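# Move the top plate from the tray stack onto the table

## Task

Lift the uppermost plate from the stack in the tray and set it down on the table so that no part of it extends beyond the blue tape outline. All remaining plates must stay inside the tray with none resting on or hanging over a tray wall, and the tray itself must be left undisturbed. The result only counts if everything stays put without the robot holding it. Finish with the suction released and the tool moved away.

## Robot and tools

Robot: two UR7e-type six-joint arms, left_arm (base near y = +0.336 m) and right_arm (base near y = -0.359 m), both at x of about 0.05 to 0.06 m, each with a suction cup tool instead of fingers. The names do not refer to sides of any camera image.

Frame: one shared scene frame. The origin sits on the table surface midway between the arms, +x points out across the table, +z points up, and left_arm is on the +y side. All positions are in metres; orientations are unit quaternions written w first (qw, qx, qy, qz). The controlled point is the cup point: the middle of the cup's rim. The cup opens along that point's own +z axis, so a cup aiming straight down has its +z pointing toward -z of the scene. About 7 cm behind the rim the tool widens to roughly 8 cm sideways, so keep that clearance from walls and plates.

The 16-number row: every commanded row covers both arms in one flat list: left x, y, z, qw, qx, qy, qz, left suction, then right x, y, z, qw, qx, qy, qz, right suction. The pose parts are absolute targets for each cup point in the scene frame, not offsets. Suction runs from -1 to 1: 1 is full vacuum, a fraction asks for that share, and 0.05 or less means off. It keeps its last value, so always repeat the current suction of an arm you are not changing. To hold an arm still, resend its whole last reported pose; to keep an orientation steady, resend the same intended quaternion each time rather than the drifted reported one. A target more than 0.6 m away from the arm's last reported position along any axis of its cup point is refused. Each control step the controller also clips the target to at most 100 mm and 16 degrees from the measured pose, and commands trail by about 0.17 s.

execute_actions: takes "actions", a list with zero or one item, plus optional "pictures" (true/false). An empty list just reports the state with images. An item with "rows" (1 to 15 rows of 16 numbers) and "steps" (8 to 15, default 15; each step is 1/30 s) plays one row per step, repeating the last row if rows run out. An item with only "steps" (up to 300) is a wait measured from the previous result, including your thinking time. The final 8 steps of an action run after its result is returned, while you reply. After an action an arm only carries on to its last clipped pose, so check where it ended and send the remainder.

move: "target" is one 16-number row as above (absolute poses). Each cup point travels in a straight line toward its target, all finishing together, lasting 0.5 to 10 s (cut off at 10 s). "speed" is the top path speed in m/s, 0.002 to 0.5 (default 0.25); rotation is capped at twice that in rad/s. Optional "stop_force" (9 to 40 N, shared by both arms) ends an arm's path once its wrist sensor feels that much extra resistance along the direction of travel for two steps; the arm then backs up two steps and holds. Use it for slow approaches onto a plate; do not rely on it if the cup is also rotating, and leave it out when lifting away from something being pressed. Moves do not avoid obstacles or the other arm.

wait: "seconds", 0 to 10; the robot just continues its current command.

zoom_image: "camera" (cam_high, cam_low, cam_left_wrist, cam_right_wrist) and "region" [x0, y0, x1, y1] in image pixels from the top-left, at most 504 by 504. Full images are 896x504 for cam_high and cam_low, 616x616 for the wrist cameras.

read_manual: optional "section" (only "licences"); returns licence text and moves nothing.

finished_scene: "scene" is the number of the current scene; it ends and grades it, irreversibly.

Results: the state line lists each cup point's position, quaternion and velocities, then joint positions, joint torques (offset and noisy), and wrist force and torque in the cup point's own axes (offset up to about 4 N, noise up to about 2.4 N, saturating near 50 N; pushing on a surface reads as force back into the arm). suction_measured shows the vacuum achieved; part_present flips to 1 at 0.50 and back to 0 below 0.45. A move adds a "move:" line: done, off_target, moving, held, contact (stop_force triggered) or fault, plus limits such as paced (target clipped) or held (a clearance check blocked steps). HELD marks blocked steps; "pose unreachable" names an arm the clearance check altered. "Hand target" shows where the controller is driving each arm.

Gripping: switch suction on and press the 29 mm rim fully flat onto a smooth part of the plate, away from its edge. Under vacuum the cup shortens, pulling the plate up to 10 mm closer. To release, lower the plate until it rests on the table inside the tape, switch suction off, then rise at least 15 mm. If the cup seals to the table, turn suction off.

Avoid: pushing past contact (the arms are stiff); 150 N or joint overload causes a 10 s fault stop. Approach slowly. Don't hit the tray, knock other plates, drop anything, let the arms collide, or push anything off the table. Holding loads heats motors; a hot motor stops the arm. Loose objects may occasionally be nudged.

Each tool is called after "Call:" as name(argument=value, ...) on one line, values as JSON.

## Session

Call:
execute_actions(actions=[])

Scene clock: 0.00 s of 4900.00 s.
left_arm: end_effector_position=(+0.4893, +0.3139, +0.2285) suction_measured=0.00 part_present=0 end_effector_quat_wxyz=(+0.002, -0.232, +0.973, -0.000) end_effector_velocity=(+0.000, +0.000, +0.000) end_effector_angular_velocity=(-0.000, -0.001, +0.001) | right_arm: end_effector_position=(+0.4812, -0.3912, +0.2265) suction_measured=0.01 part_present=0 end_effector_quat_wxyz=(-0.001, +0.295, +0.955, -0.001) end_effector_velocity=(-0.000, +0.001, -0.000) end_effector_angular_velocity=(+0.000, +0.000, +0.002)
Joint positions: left_arm=[-0.317 -1.724  2.041 -1.891 -1.569 -0.838] | right_arm=[-0.315 -1.721  2.043 -1.891 -1.572  0.209]
Joint velocities: left_arm=[ 0.001 -0.    -0.    -0.    -0.    -0.   ] | right_arm=[ 0.001 -0.001  0.001  0.     0.    -0.002]
Joint torques (N m, as the arm reports them, + toward a larger angle): no reading
Motor temperatures (°C, as the motors report them): left_arm=[24 24 27 35 35 35] | right_arm=[24 25 24 33 30 33]
Wrist force (N, on the end effector, along its own x y z axes, offset not removed): no reading
Wrist torque (N m, same axes, about the end effector's origin, offset not removed): no reading
Hand target (left_arm): +0.489, +0.314, +0.228; +0.002, -0.232, +0.973, -0.000
Hand target (right_arm): +0.481, -0.391, +0.226; -0.001, +0.295, +0.955, -0.001

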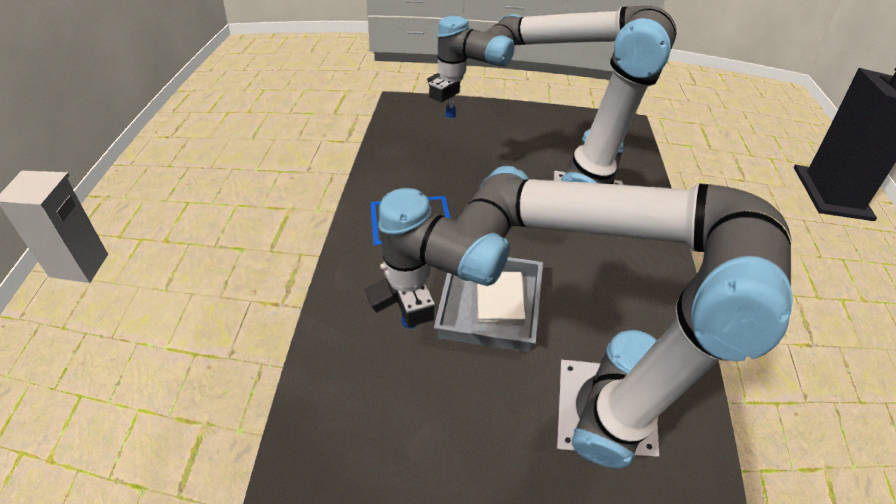

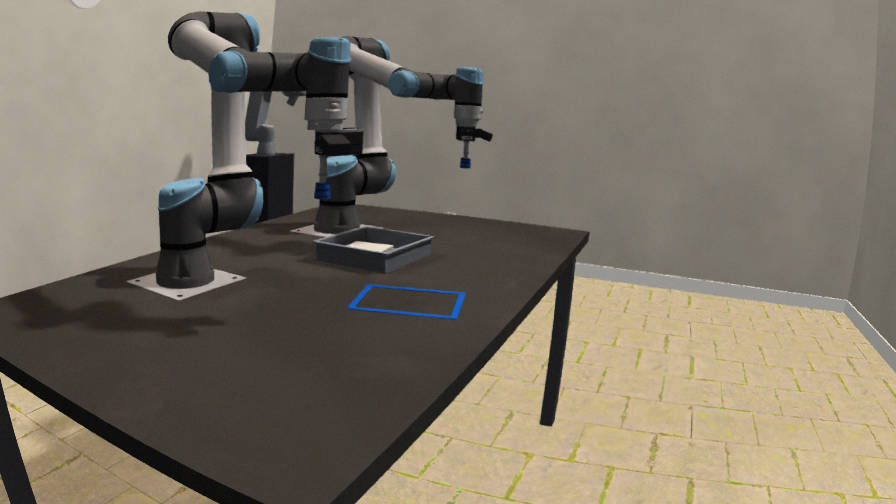

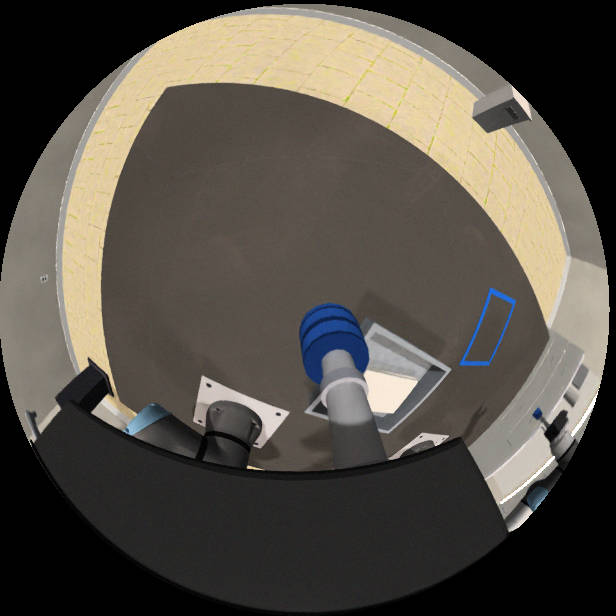

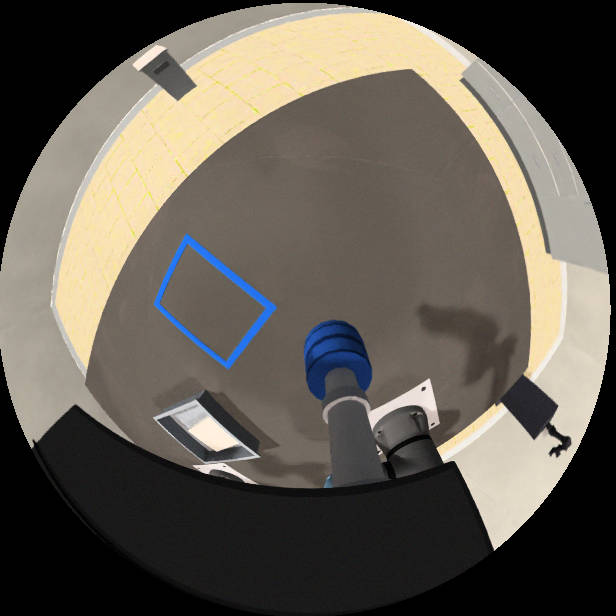

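Call:
zoom_image(camera="cam_high", region=[340, 160, 640, 380])

Call:
zoom_image(camera="cam_low", region=[280, 200, 500, 340])

Call:
zoom_image(camera="cam_left_wrist", region=[280, 270, 540, 470])

Region (340, 160, 640, 380) of cam_high's 896x504 image, scaled by 1.680, with more detail than that image has; it fills the top 370 rows of this view, and the rest is white.

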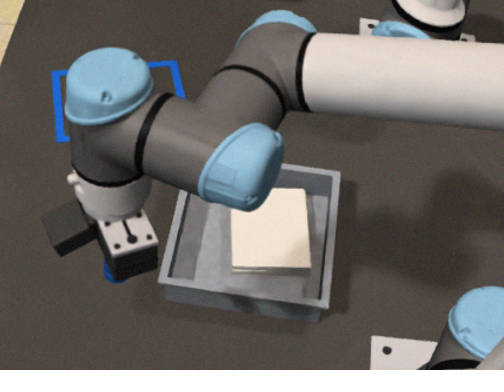

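Region (280, 200, 500, 340) of cam_low's 896x504 image, scaled by 2.291, with more detail than that image has; it fills the top 321 rows of this view, and the rest is white.

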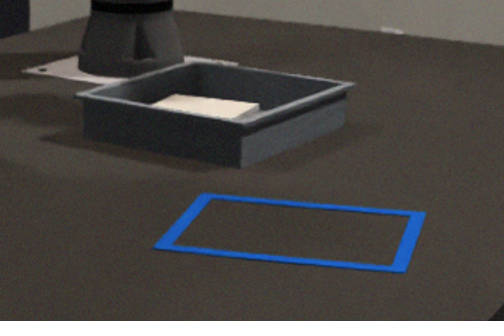

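Region (280, 270, 540, 470) of cam_left_wrist's 616x616 image, scaled by 1.938, with more detail than that image has; it fills the top 388 rows of this view, and the rest is white.

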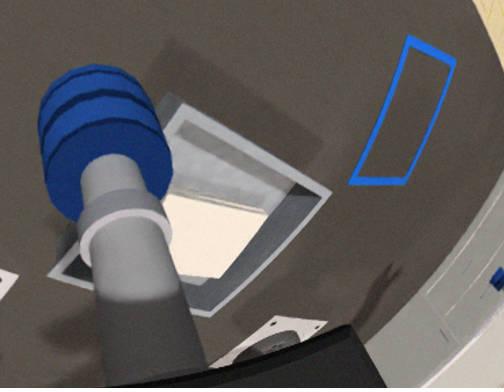

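Call:
move(target=[0.40,0.55,0.25,0.002,-0.232,0.973,0,0, 0.29,0.07,0.19,0,0,1,0,0], speed=0.3)

Scene clock: 6.73 s of 4900.00 s.
left_arm: end_effector_position=(+0.4001, +0.5502, +0.2499) suction_measured=0.00 part_present=0 end_effector_quat_wxyz=(+0.002, -0.232, +0.973, +0.001) end_effector_velocity=(-0.000, +0.001, +0.000) end_effector_angular_velocity=(-0.000, -0.001, +0.001) | right_arm: end_effector_position=(+0.2899, +0.0696, +0.1900) suction_measured=0.01 part_present=0 end_effector_quat_wxyz=(+0.001, +0.000, +1.000, -0.000) end_effector_velocity=(+0.000, +0.002, +0.000) end_effector_angular_velocity=(-0.000, -0.001, -0.000)
Joint positions: left_arm=[ 0.274 -1.816  2.056 -1.814 -1.569 -0.246] | right_arm=[ 0.867 -1.534  1.969 -2.006 -1.572  0.792]
Joint velocities: left_arm=[ 0.003  0.001 -0.001 -0.001 -0.     0.002] | right_arm=[ 0.004  0.005 -0.006 -0.    -0.001  0.004]
Joint torques (N m, as the arm reports them, + toward a larger angle): left_arm=[  6.1   -3.36 -26.44   0.14  -2.24   2.73] | right_arm=[  8.2   -9.28 -23.28  -3.18  -0.93   1.88]
Motor temperatures (°C, as the motors report them): left_arm=[24 24 27 35 35 35] | right_arm=[24 25 24 33 30 33]
Wrist force (N, on the end effector, along its own x y z axes, offset not removed): left_arm=[-0.7 0.8 -0.6] | right_arm=[-0.4 -0.5 0.7]
Wrist torque (N m, same axes, about the end effector's origin, offset not removed): left_arm=[0.28 0.17 -0.21] | right_arm=[0.01 0.06 0.03]
Hand target (left_arm): +0.400, +0.550, +0.250; +0.002, -0.232, +0.973, +0.001
Hand target (right_arm): +0.290, +0.070, +0.190; +0.001, -0.000, +1.000, -0.000
Off the commanded pose (left_arm): 0.000 m, 0 deg.
Off the commanded pose (right_arm): 0.000 m, 0 deg.
Kept back: nothing.
After step 90, 1.30 s passed at rest.
move: done

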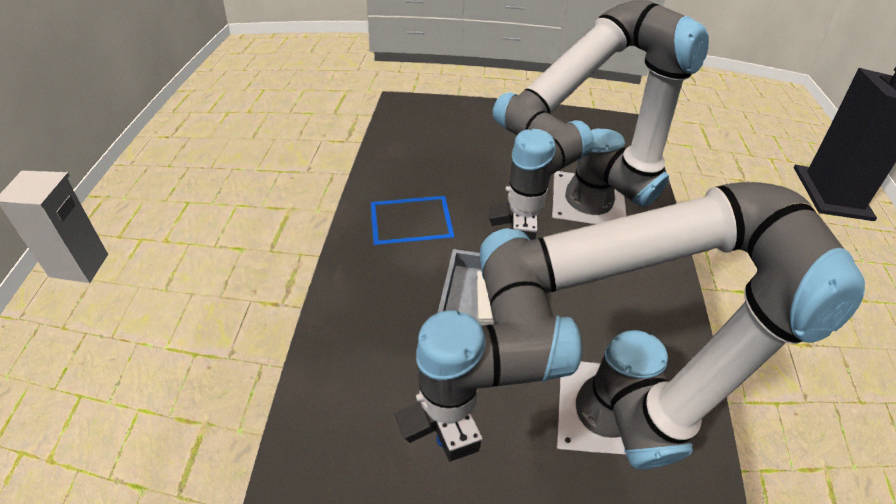

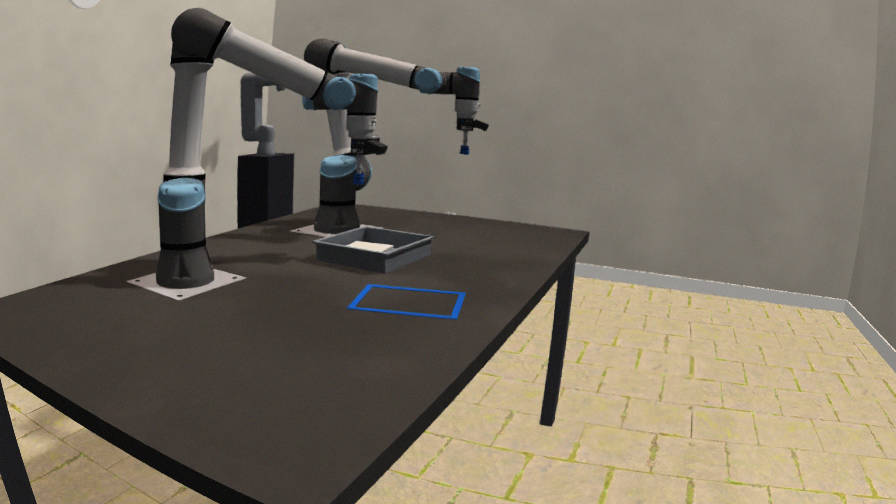

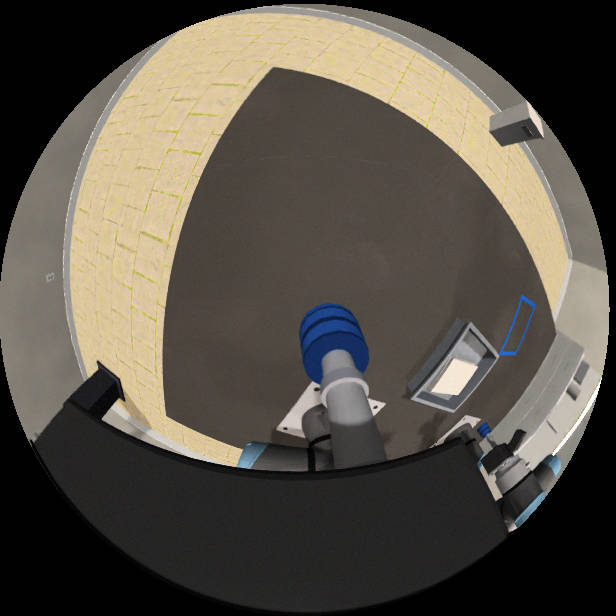

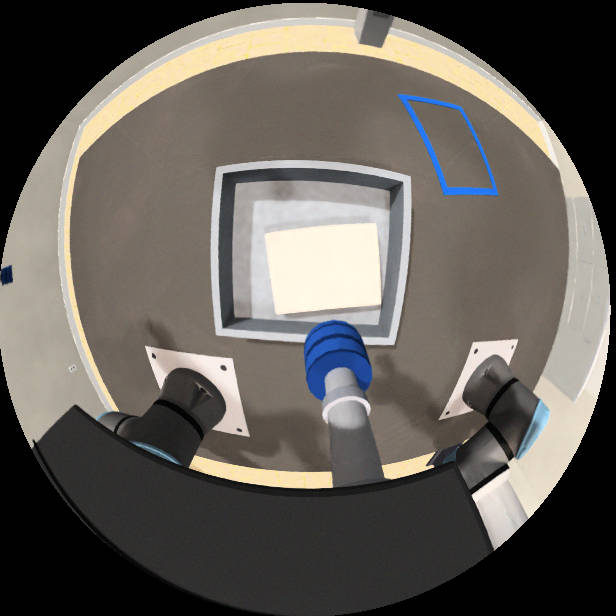

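Call:
zoom_image(camera="cam_right_wrist", region=[190, 140, 440, 390])

Region (190, 140, 440, 390) of cam_right_wrist's 616x616 image, scaled by 2.016, with more detail than that image has.

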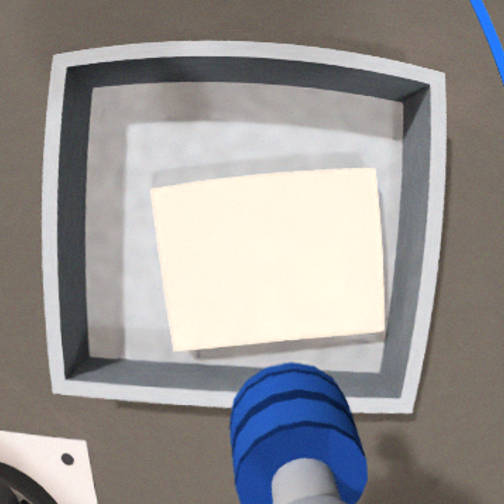

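Call:
move(target=[0.40,0.55,0.25,0.002,-0.232,0.973,0,0, 0.309,0.066,0.07,0,0,1,0,0], speed=0.2)

Scene clock: 9.13 s of 4900.00 s.
left_arm: end_effector_position=(+0.4000, +0.5500, +0.2500) suction_measured=0.00 part_present=0 end_effector_quat_wxyz=(+0.002, -0.232, +0.973, +0.000) end_effector_velocity=(-0.000, -0.001, -0.001) end_effector_angular_velocity=(-0.001, +0.002, -0.001) | right_arm: end_effector_position=(+0.3087, +0.0657, +0.0704) suction_measured=0.01 part_present=0 end_effector_quat_wxyz=(-0.000, +0.000, +1.000, -0.000) end_effector_velocity=(+0.001, +0.001, -0.002) end_effector_angular_velocity=(+0.002, -0.002, -0.001)
Joint positions: left_arm=[ 0.275 -1.816  2.056 -1.814 -1.571 -0.245] | right_arm=[ 0.833 -1.341  2.114 -2.343 -1.571  0.758]
Joint velocities: left_arm=[-0.002  0.     0.001  0.    -0.001 -0.   ] | right_arm=[-0.001  0.006  0.    -0.009  0.    -0.   ]
Joint torques (N m, as the arm reports them, + toward a larger angle): left_arm=[  6.78 -16.93 -13.65  -3.11  -2.05   2.79] | right_arm=[ -6.82 -15.18  -8.92  -4.17   1.21  -2.44]
Motor temperatures (°C, as the motors report them): left_arm=[24 24 27 35 35 35] | right_arm=[24 25 24 33 30 33]
Wrist force (N, on the end effector, along its own x y z axes, offset not removed): left_arm=[-1.0 0.2 -0.4] | right_arm=[-0.5 -2.3 1.3]
Wrist torque (N m, same axes, about the end effector's origin, offset not removed): left_arm=[0.07 0.29 -0.23] | right_arm=[-0.30 -0.01 0.04]
Hand target (left_arm): +0.400, +0.550, +0.250; +0.002, -0.232, +0.973, +0.000
Hand target (right_arm): +0.309, +0.066, +0.070; -0.000, -0.000, +1.000, -0.000
Off the commanded pose (left_arm): 0.000 m, 0 deg.
Off the commanded pose (right_arm): 0.001 m, 0 deg.
Kept back: nothing.
move: done

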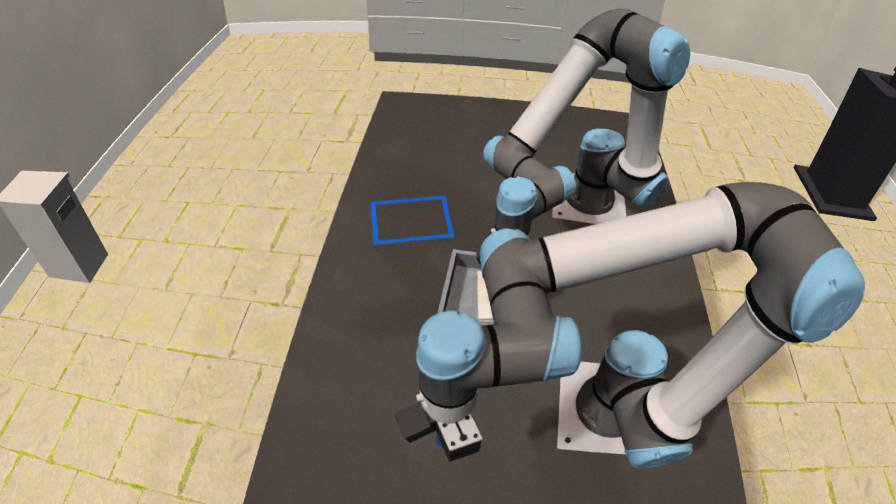

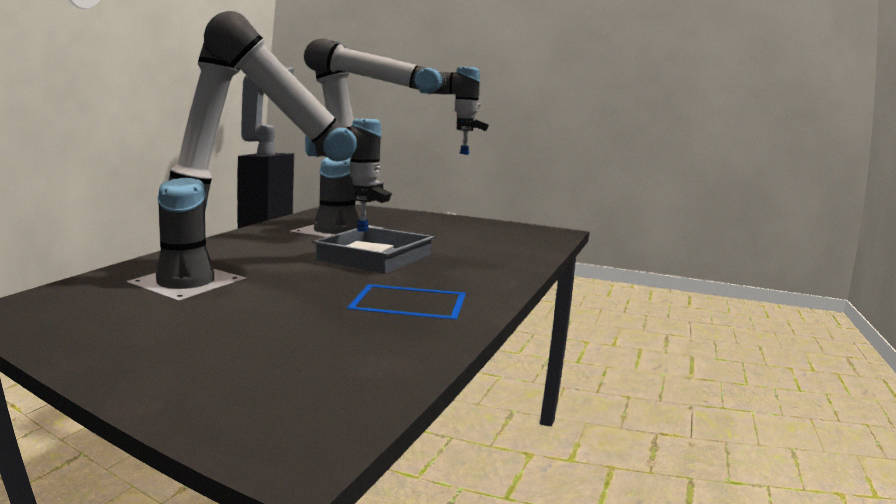

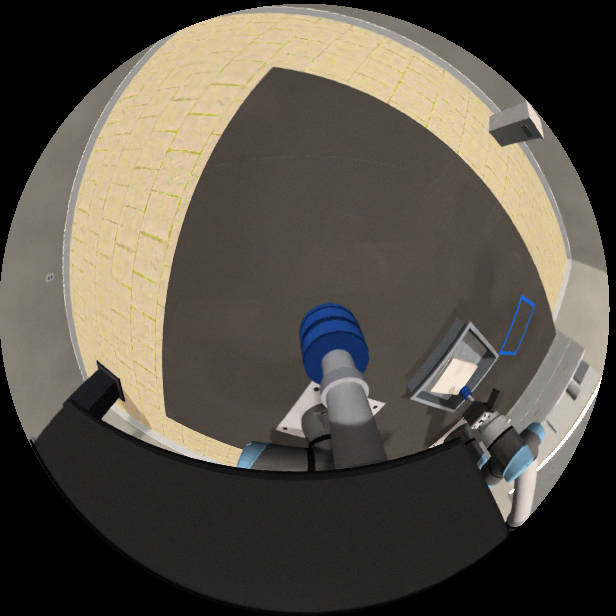

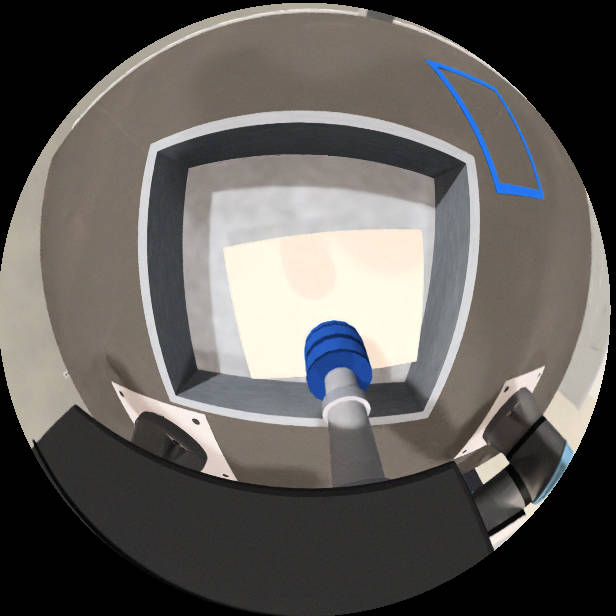

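Call:
move(target=[0.40,0.55,0.25,0.002,-0.232,0.973,0,0, 0.312,0.064,0.038,0,0,1,0,0], speed=0.08)

Call:
move(target=[0.40,0.55,0.25,0.002,-0.232,0.973,0,0, 0.312,0.064,0.016,0,0,1,0,0.8], speed=0.008, stop_force=9)

Scene clock: 12.57 s of 4900.00 s.
left_arm: end_effector_position=(+0.4000, +0.5500, +0.2500) suction_measured=0.00 part_present=0 end_effector_quat_wxyz=(+0.002, -0.232, +0.973, -0.000) end_effector_velocity=(+0.000, +0.000, +0.001) end_effector_angular_velocity=(+0.001, -0.001, -0.000) | right_arm: end_effector_position=(+0.3119, +0.0640, +0.0384) suction_measured=0.01 part_present=0 end_effector_quat_wxyz=(-0.000, +0.000, +1.000, -0.000) end_effector_velocity=(+0.000, +0.001, -0.002) end_effector_angular_velocity=(+0.001, -0.001, +0.002)
Joint positions: left_arm=[ 0.275 -1.816  2.056 -1.814 -1.571 -0.245] | right_arm=[ 0.825 -1.276  2.141 -2.436 -1.571  0.75 ]
Joint velocities: left_arm=[ 0.    -0.    -0.001 -0.     0.001  0.   ] | right_arm=[ 0.001  0.006  0.001 -0.008  0.    -0.002]
Joint torques (N m, as the arm reports them, + toward a larger angle): left_arm=[  5.67 -15.91 -14.77  -4.81  -2.01   2.9 ] | right_arm=[ -5.97 -15.6   -9.93  -4.04   0.1   -2.36]
Motor temperatures (°C, as the motors report them): left_arm=[24 24 27 35 35 35] | right_arm=[24 25 24 33 30 33]
Wrist force (N, on the end effector, along its own x y z axes, offset not removed): left_arm=[-0.1 0.5 -0.1] | right_arm=[-2.3 -1.3 -0.1]
Wrist torque (N m, same axes, about the end effector's origin, offset not removed): left_arm=[0.22 0.16 -0.18] | right_arm=[-0.10 0.43 0.12]
Hand target (left_arm): +0.400, +0.550, +0.250; +0.002, -0.232, +0.973, +0.000
Hand target (right_arm): +0.312, +0.064, +0.038; -0.000, +0.000, +1.000, -0.000
Off the commanded pose (left_arm): 0.000 m, 0 deg.
Off the commanded pose (right_arm): 0.000 m, 0 deg.
Kept back: nothing.
move: done

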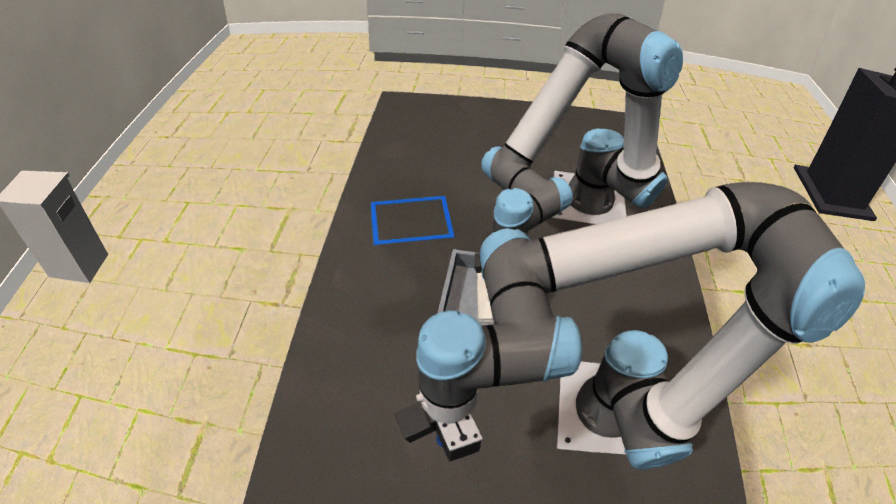

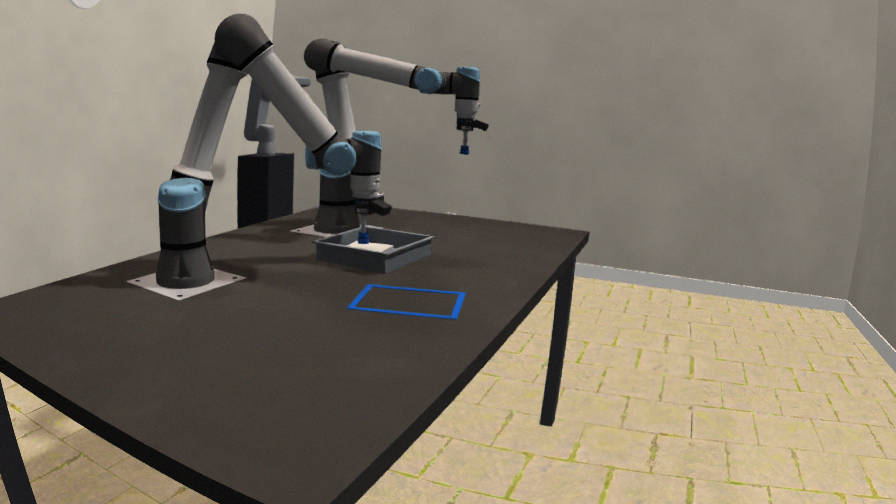

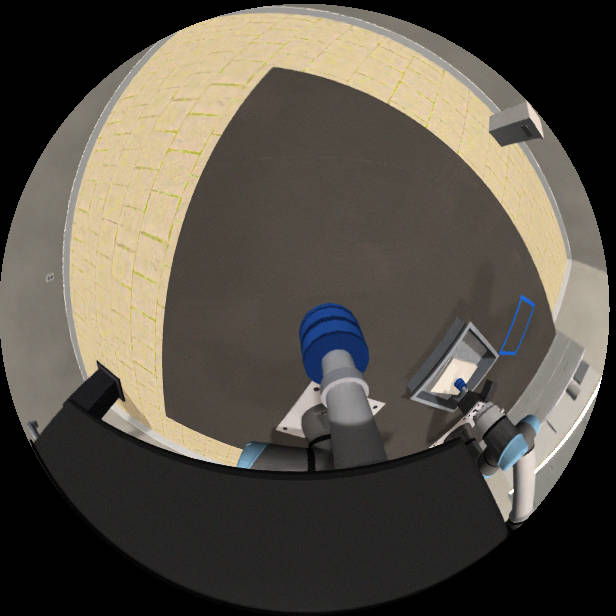

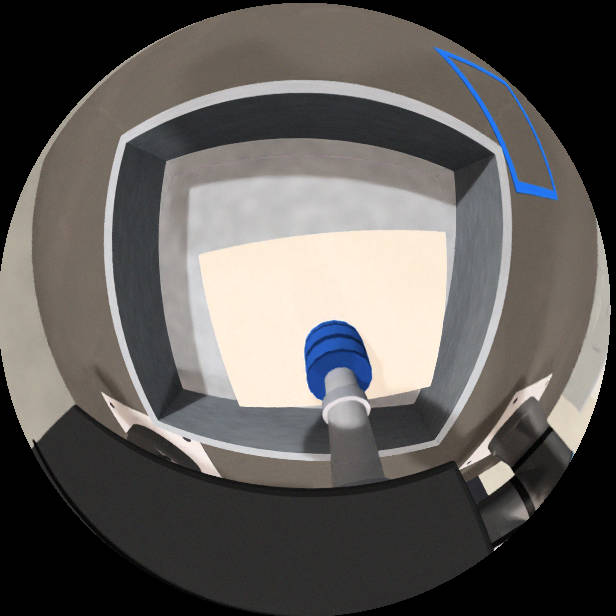

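Scene clock: 15.57 s of 4900.00 s.
left_arm: end_effector_position=(+0.4000, +0.5500, +0.2500) suction_measured=0.00 part_present=0 end_effector_quat_wxyz=(+0.002, -0.232, +0.973, +0.000) end_effector_velocity=(-0.000, -0.000, -0.001) end_effector_angular_velocity=(-0.000, +0.002, -0.000) | right_arm: end_effector_position=(+0.3120, +0.0640, +0.0163) suction_measured=0.79 part_present=1 end_effector_quat_wxyz=(-0.000, -0.000, +1.000, -0.000) end_effector_velocity=(+0.000, +0.000, -0.002) end_effector_angular_velocity=(+0.001, -0.001, -0.000)
Joint positions: left_arm=[ 0.275 -1.816  2.056 -1.814 -1.571 -0.245] | right_arm=[ 0.825 -1.227  2.157 -2.5   -1.571  0.75 ]
Joint velocities: left_arm=[-0.     0.001  0.002 -0.001 -0.    -0.   ] | right_arm=[ 0.     0.004  0.001 -0.006 -0.     0.   ]
Joint torques (N m, as the arm reports them, + toward a larger angle): left_arm=[  5.85 -15.87 -16.36  -4.28  -1.93   2.87] | right_arm=[ -7.14 -18.67  -7.84  -4.02  -0.93  -2.27]
Motor temperatures (°C, as the motors report them): left_arm=[24 24 27 35 35 35] | right_arm=[24 25 24 33 30 33]
Wrist force (N, on the end effector, along its own x y z axes, offset not removed): left_arm=[0.6 0.0 -0.5] | right_arm=[-1.1 -0.3 1.5]
Wrist torque (N m, same axes, about the end effector's origin, offset not removed): left_arm=[0.08 0.05 -0.05] | right_arm=[0.10 0.15 -0.04]
Hand target (left_arm): +0.400, +0.550, +0.250; +0.002, -0.232, +0.973, -0.000
Hand target (right_arm): +0.312, +0.064, +0.016; -0.000, +0.000, +1.000, -0.000
Off the commanded pose (left_arm): 0.000 m, 0 deg.
Off the commanded pose (right_arm): 0.000 m, 0 deg.
Kept back: nothing.
move: done

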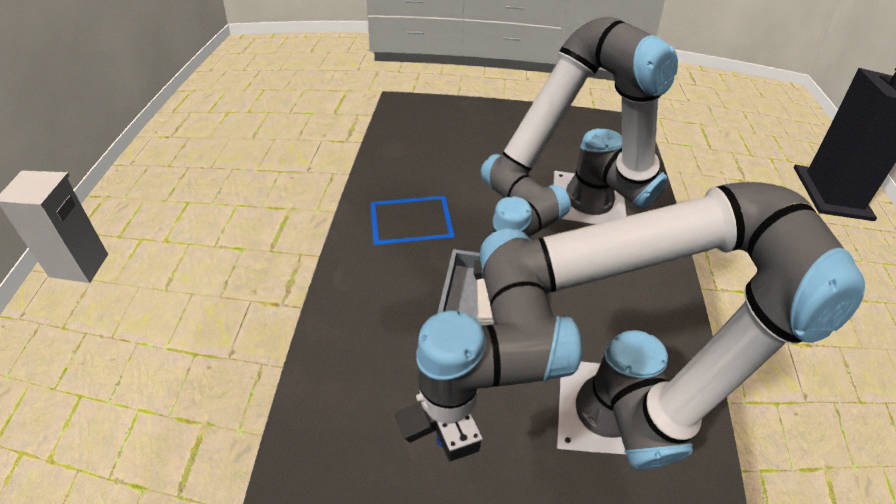

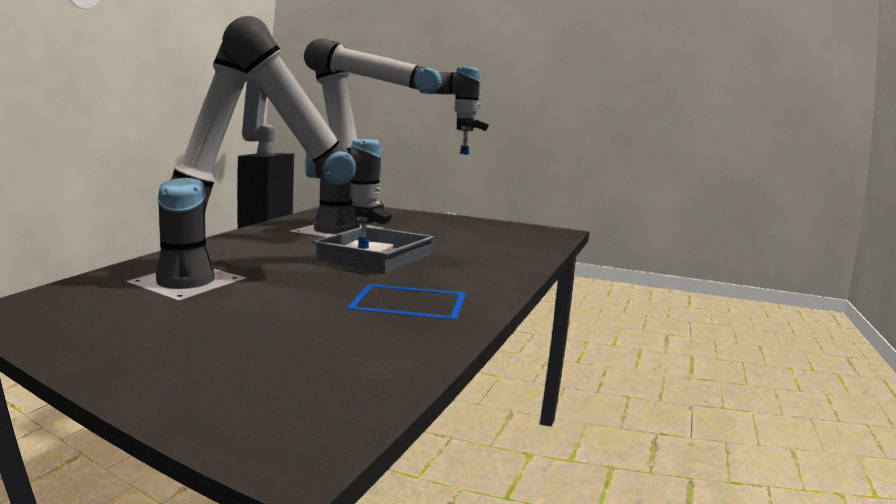

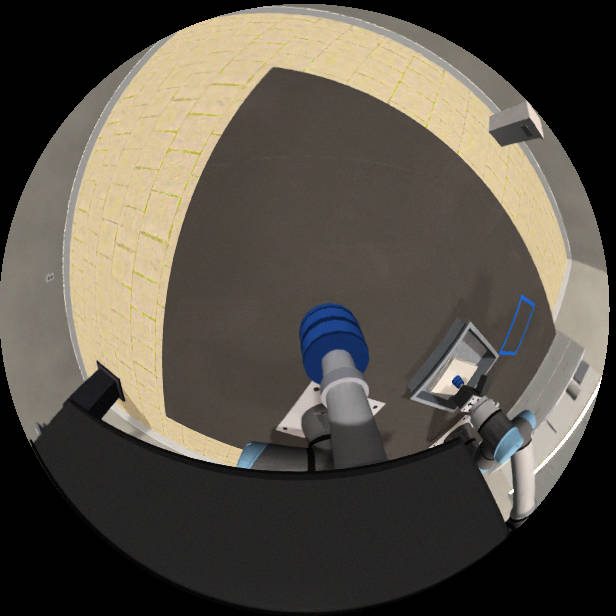

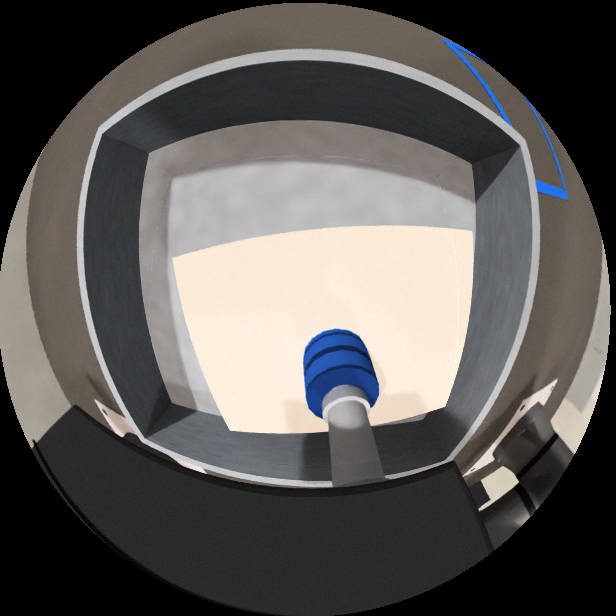

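Call:
move(target=[0.40,0.55,0.25,0.002,-0.232,0.973,0,0, 0.313,0.065,0.028,0,0,1,0,0.8], speed=0.01)

Call:
zoom_image(camera="cam_high", region=[430, 250, 520, 340])

Call:
zoom_image(camera="cam_left_wrist", region=[400, 310, 520, 430])

Scene clock: 17.27 s of 4900.00 s.
left_arm: end_effector_position=(+0.4000, +0.5500, +0.2500) suction_measured=0.00 part_present=0 end_effector_quat_wxyz=(+0.002, -0.232, +0.973, -0.000) end_effector_velocity=(+0.000, -0.000, +0.000) end_effector_angular_velocity=(+0.000, -0.000, -0.001) | right_arm: end_effector_position=(+0.3130, +0.0650, +0.0277) suction_measured=0.79 part_present=1 end_effector_quat_wxyz=(+0.000, -0.000, +1.000, +0.000) end_effector_velocity=(-0.000, +0.000, +0.002) end_effector_angular_velocity=(-0.001, +0.001, +0.003)
Joint positions: left_arm=[ 0.275 -1.816  2.056 -1.814 -1.571 -0.245] | right_arm=[ 0.825 -1.25   2.145 -2.466 -1.571  0.75 ]
Joint velocities: left_arm=[-0.001 -0.    -0.    -0.     0.     0.   ] | right_arm=[ 0.001 -0.004 -0.002  0.008 -0.    -0.002]
Joint torques (N m, as the arm reports them, + toward a larger angle): left_arm=[  6.57 -14.37 -16.91  -4.21  -2.04   2.9 ] | right_arm=[  8.07 -43.58 -22.22  -1.14  -0.87   1.69]
Motor temperatures (°C, as the motors report them): left_arm=[24 24 27 35 35 35] | right_arm=[24 25 24 33 30 33]
Wrist force (N, on the end effector, along its own x y z axes, offset not removed): left_arm=[0.7 0.1 0.6] | right_arm=[-0.5 -0.2 2.1]
Wrist torque (N m, same axes, about the end effector's origin, offset not removed): left_arm=[0.09 0.06 -0.13] | right_arm=[-0.13 -0.01 0.01]
Hand target (left_arm): +0.400, +0.550, +0.250; +0.002, -0.232, +0.973, -0.000
Hand target (right_arm): +0.313, +0.065, +0.028; +0.000, -0.000, +1.000, +0.000
Off the commanded pose (left_arm): 0.000 m, 0 deg.
Off the commanded pose (right_arm): 0.000 m, 0 deg.
Kept back: nothing.
move: done

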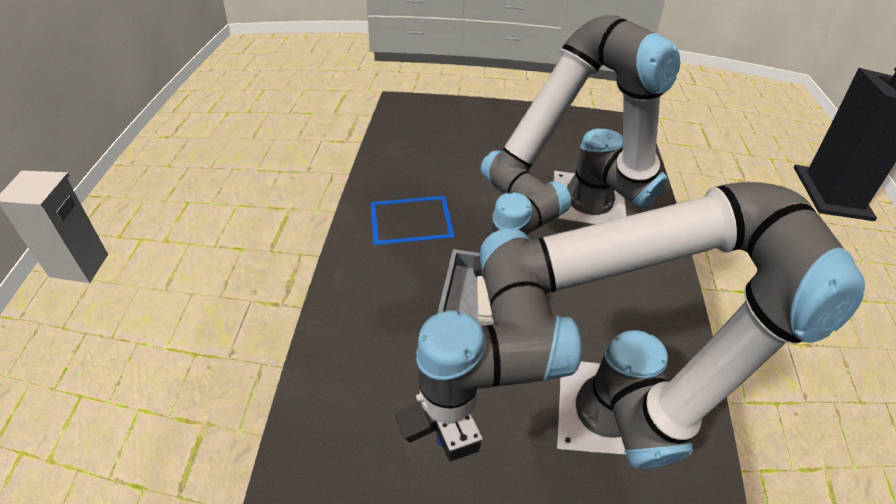

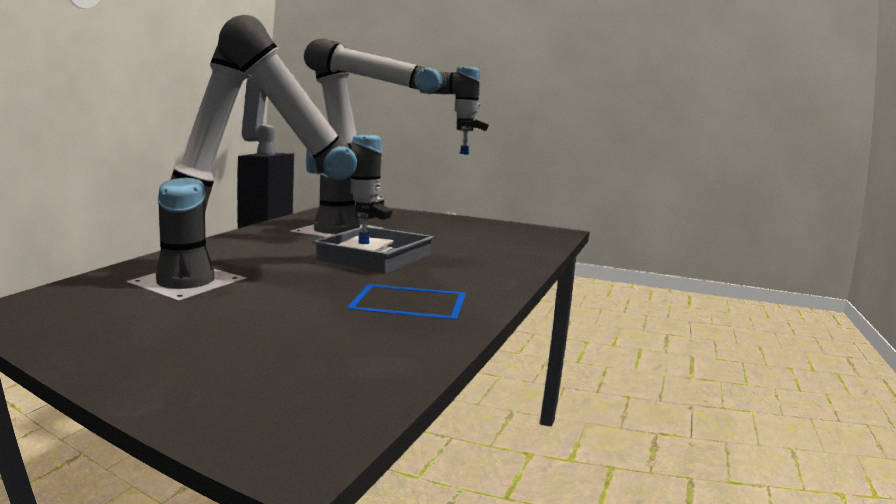

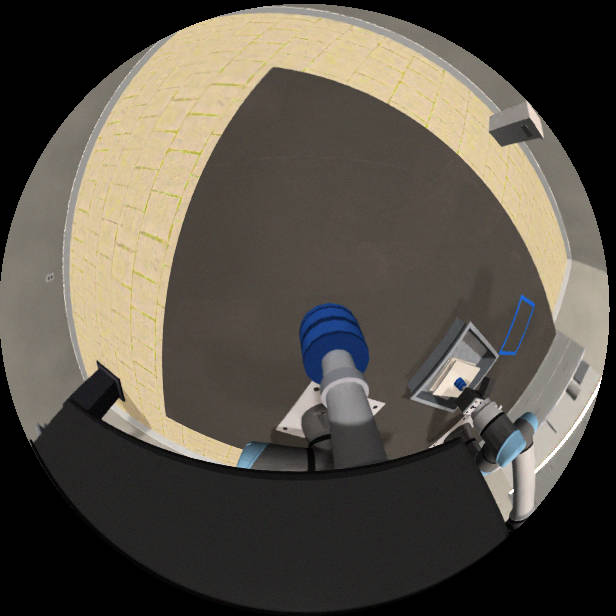

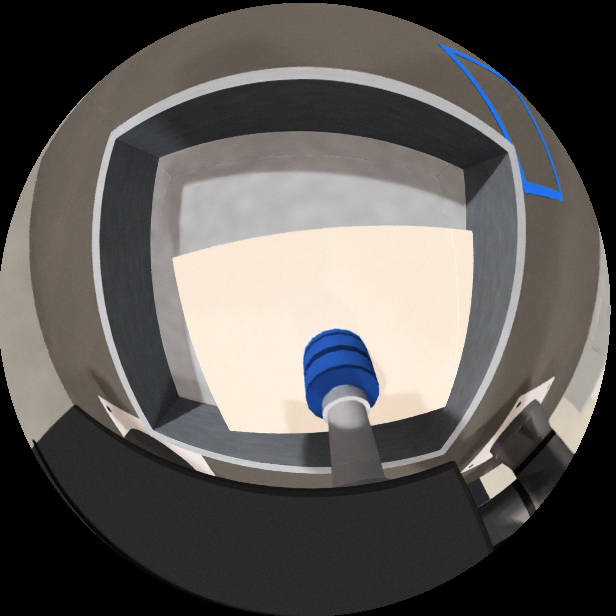

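Region (430, 250, 520, 340) of cam_high's 896x504 image, scaled by 5.600, with more detail than that image has.

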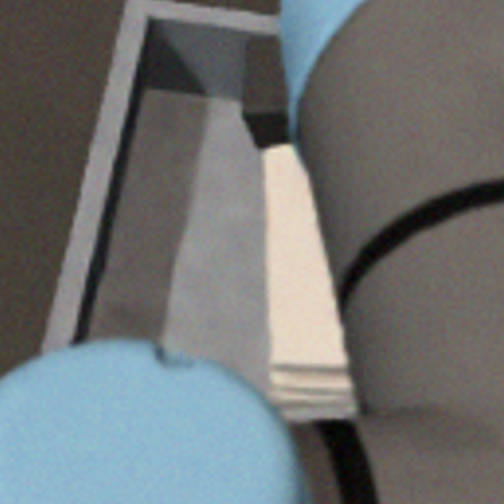

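Region (400, 310, 520, 430) of cam_left_wrist's 616x616 image, scaled by 4.200, with more detail than that image has.

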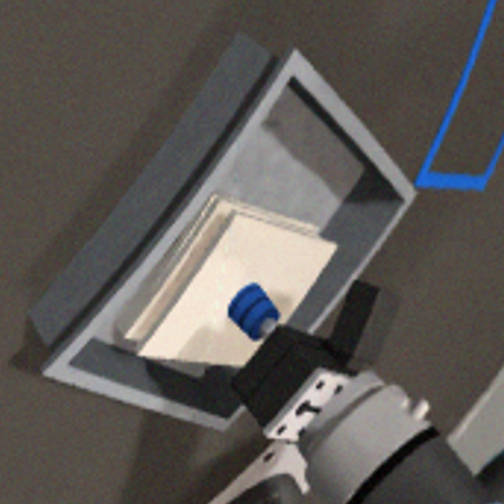

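Call:
zoom_image(camera="cam_low", region=[320, 215, 420, 275])

Call:
zoom_image(camera="cam_left_wrist", region=[420, 345, 480, 405])

Region (320, 215, 420, 275) of cam_low's 896x504 image, scaled by 5.040, with more detail than that image has; it fills the top 302 rows of this view, and the rest is white.

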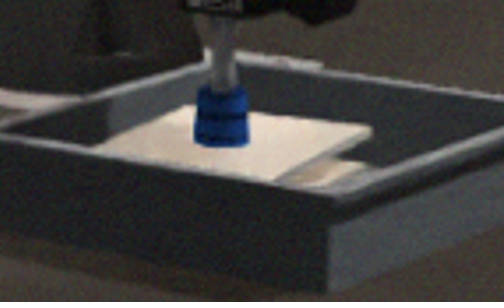

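Region (420, 345, 480, 405) of cam_left_wrist's 616x616 image, scaled by 8.400, with more detail than that image has.

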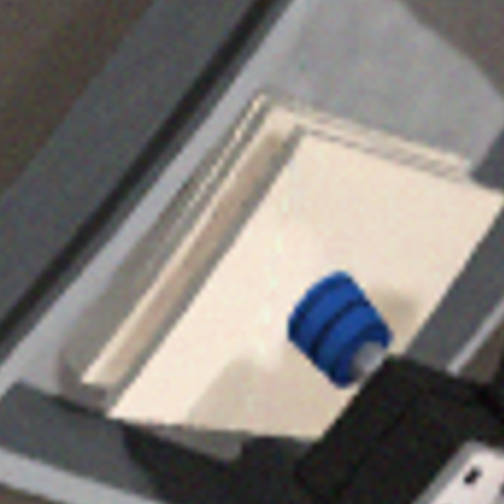

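Call:
move(target=[0.40,0.55,0.25,0.002,-0.232,0.973,0,0, 0.318,0.068,0.09,0,0,1,0,0.8], speed=0.08)

Call:
zoom_image(camera="cam_low", region=[310, 195, 430, 275])

Scene clock: 19.07 s of 4900.00 s.
left_arm: end_effector_position=(+0.4000, +0.5500, +0.2500) suction_measured=0.00 part_present=0 end_effector_quat_wxyz=(+0.002, -0.232, +0.973, +0.000) end_effector_velocity=(+0.000, +0.000, +0.001) end_effector_angular_velocity=(+0.000, -0.002, +0.001) | right_arm: end_effector_position=(+0.3181, +0.0681, +0.0895) suction_measured=0.76 part_present=1 end_effector_quat_wxyz=(+0.000, +0.000, +1.000, +0.000) end_effector_velocity=(-0.000, -0.000, +0.004) end_effector_angular_velocity=(+0.000, -0.001, +0.001)
Joint positions: left_arm=[ 0.275 -1.816  2.056 -1.814 -1.571 -0.245] | right_arm=[ 0.823 -1.362  2.075 -2.284 -1.571  0.748]
Joint velocities: left_arm=[ 0.001 -0.    -0.001 -0.001 -0.     0.   ] | right_arm=[ 0.    -0.007 -0.003  0.01  -0.    -0.001]
Joint torques (N m, as the arm reports them, + toward a larger angle): left_arm=[  5.82 -13.56 -18.53  -3.77  -1.89   2.9 ] | right_arm=[ -6.04 -42.33 -20.56  -1.05  -0.09  -2.31]
Motor temperatures (°C, as the motors report them): left_arm=[24 24 27 35 35 35] | right_arm=[24 25 24 33 30 33]
Wrist force (N, on the end effector, along its own x y z axes, offset not removed): left_arm=[0.2 0.4 -1.8] | right_arm=[-2.3 -0.4 0.9]
Wrist torque (N m, same axes, about the end effector's origin, offset not removed): left_arm=[0.10 0.11 -0.14] | right_arm=[0.00 0.31 0.03]
Hand target (left_arm): +0.400, +0.550, +0.250; +0.002, -0.232, +0.973, -0.000
Hand target (right_arm): +0.318, +0.068, +0.090; +0.000, +0.000, +1.000, +0.000
Off the commanded pose (left_arm): 0.000 m, 0 deg.
Off the commanded pose (right_arm): 0.000 m, 0 deg.
Kept back: nothing.
move: done

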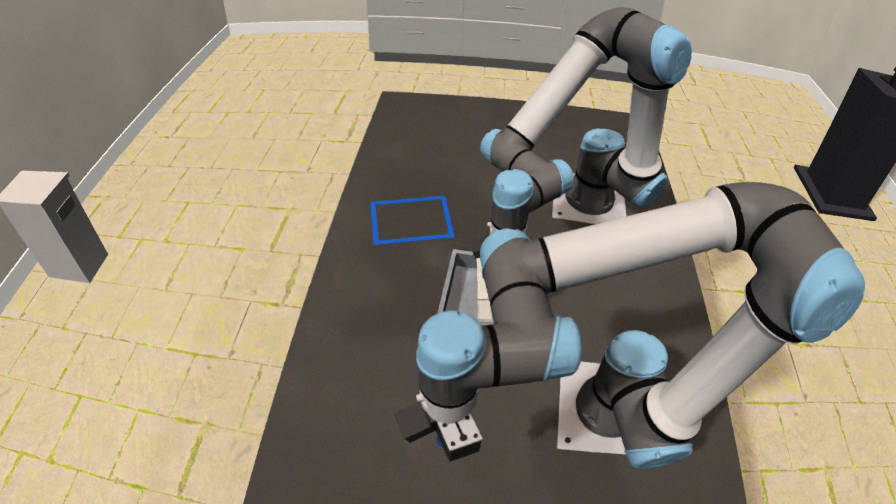

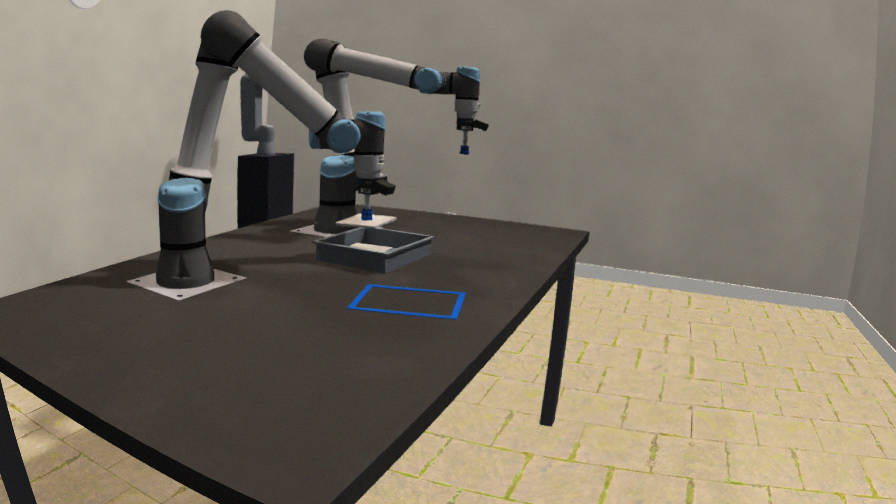

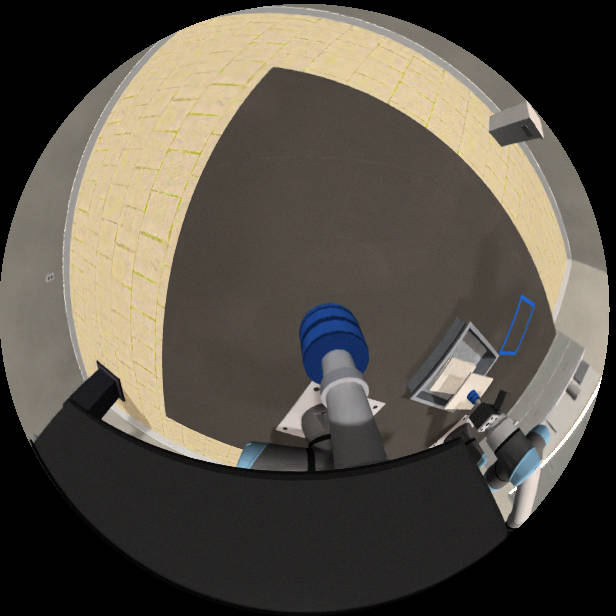

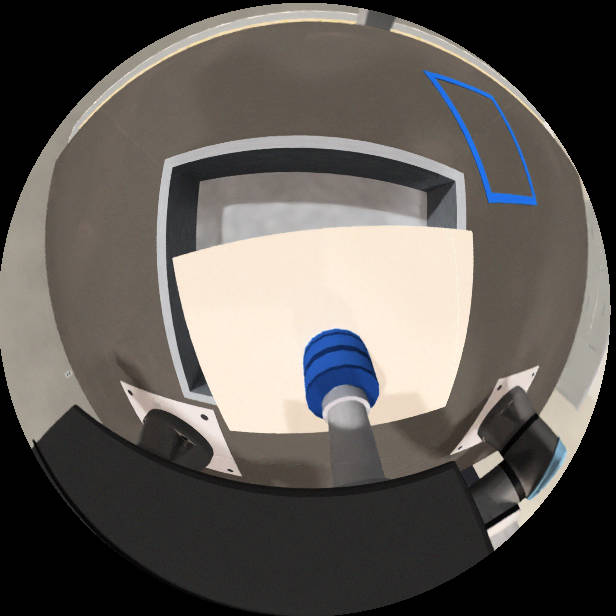

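Region (310, 195, 430, 275) of cam_low's 896x504 image, scaled by 4.200, with more detail than that image has.

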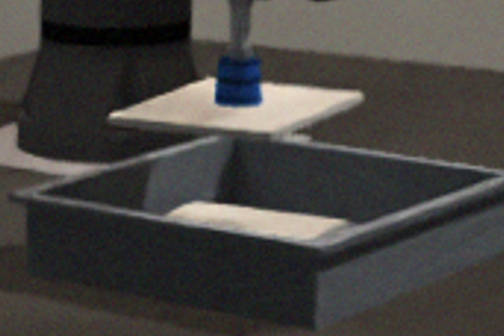

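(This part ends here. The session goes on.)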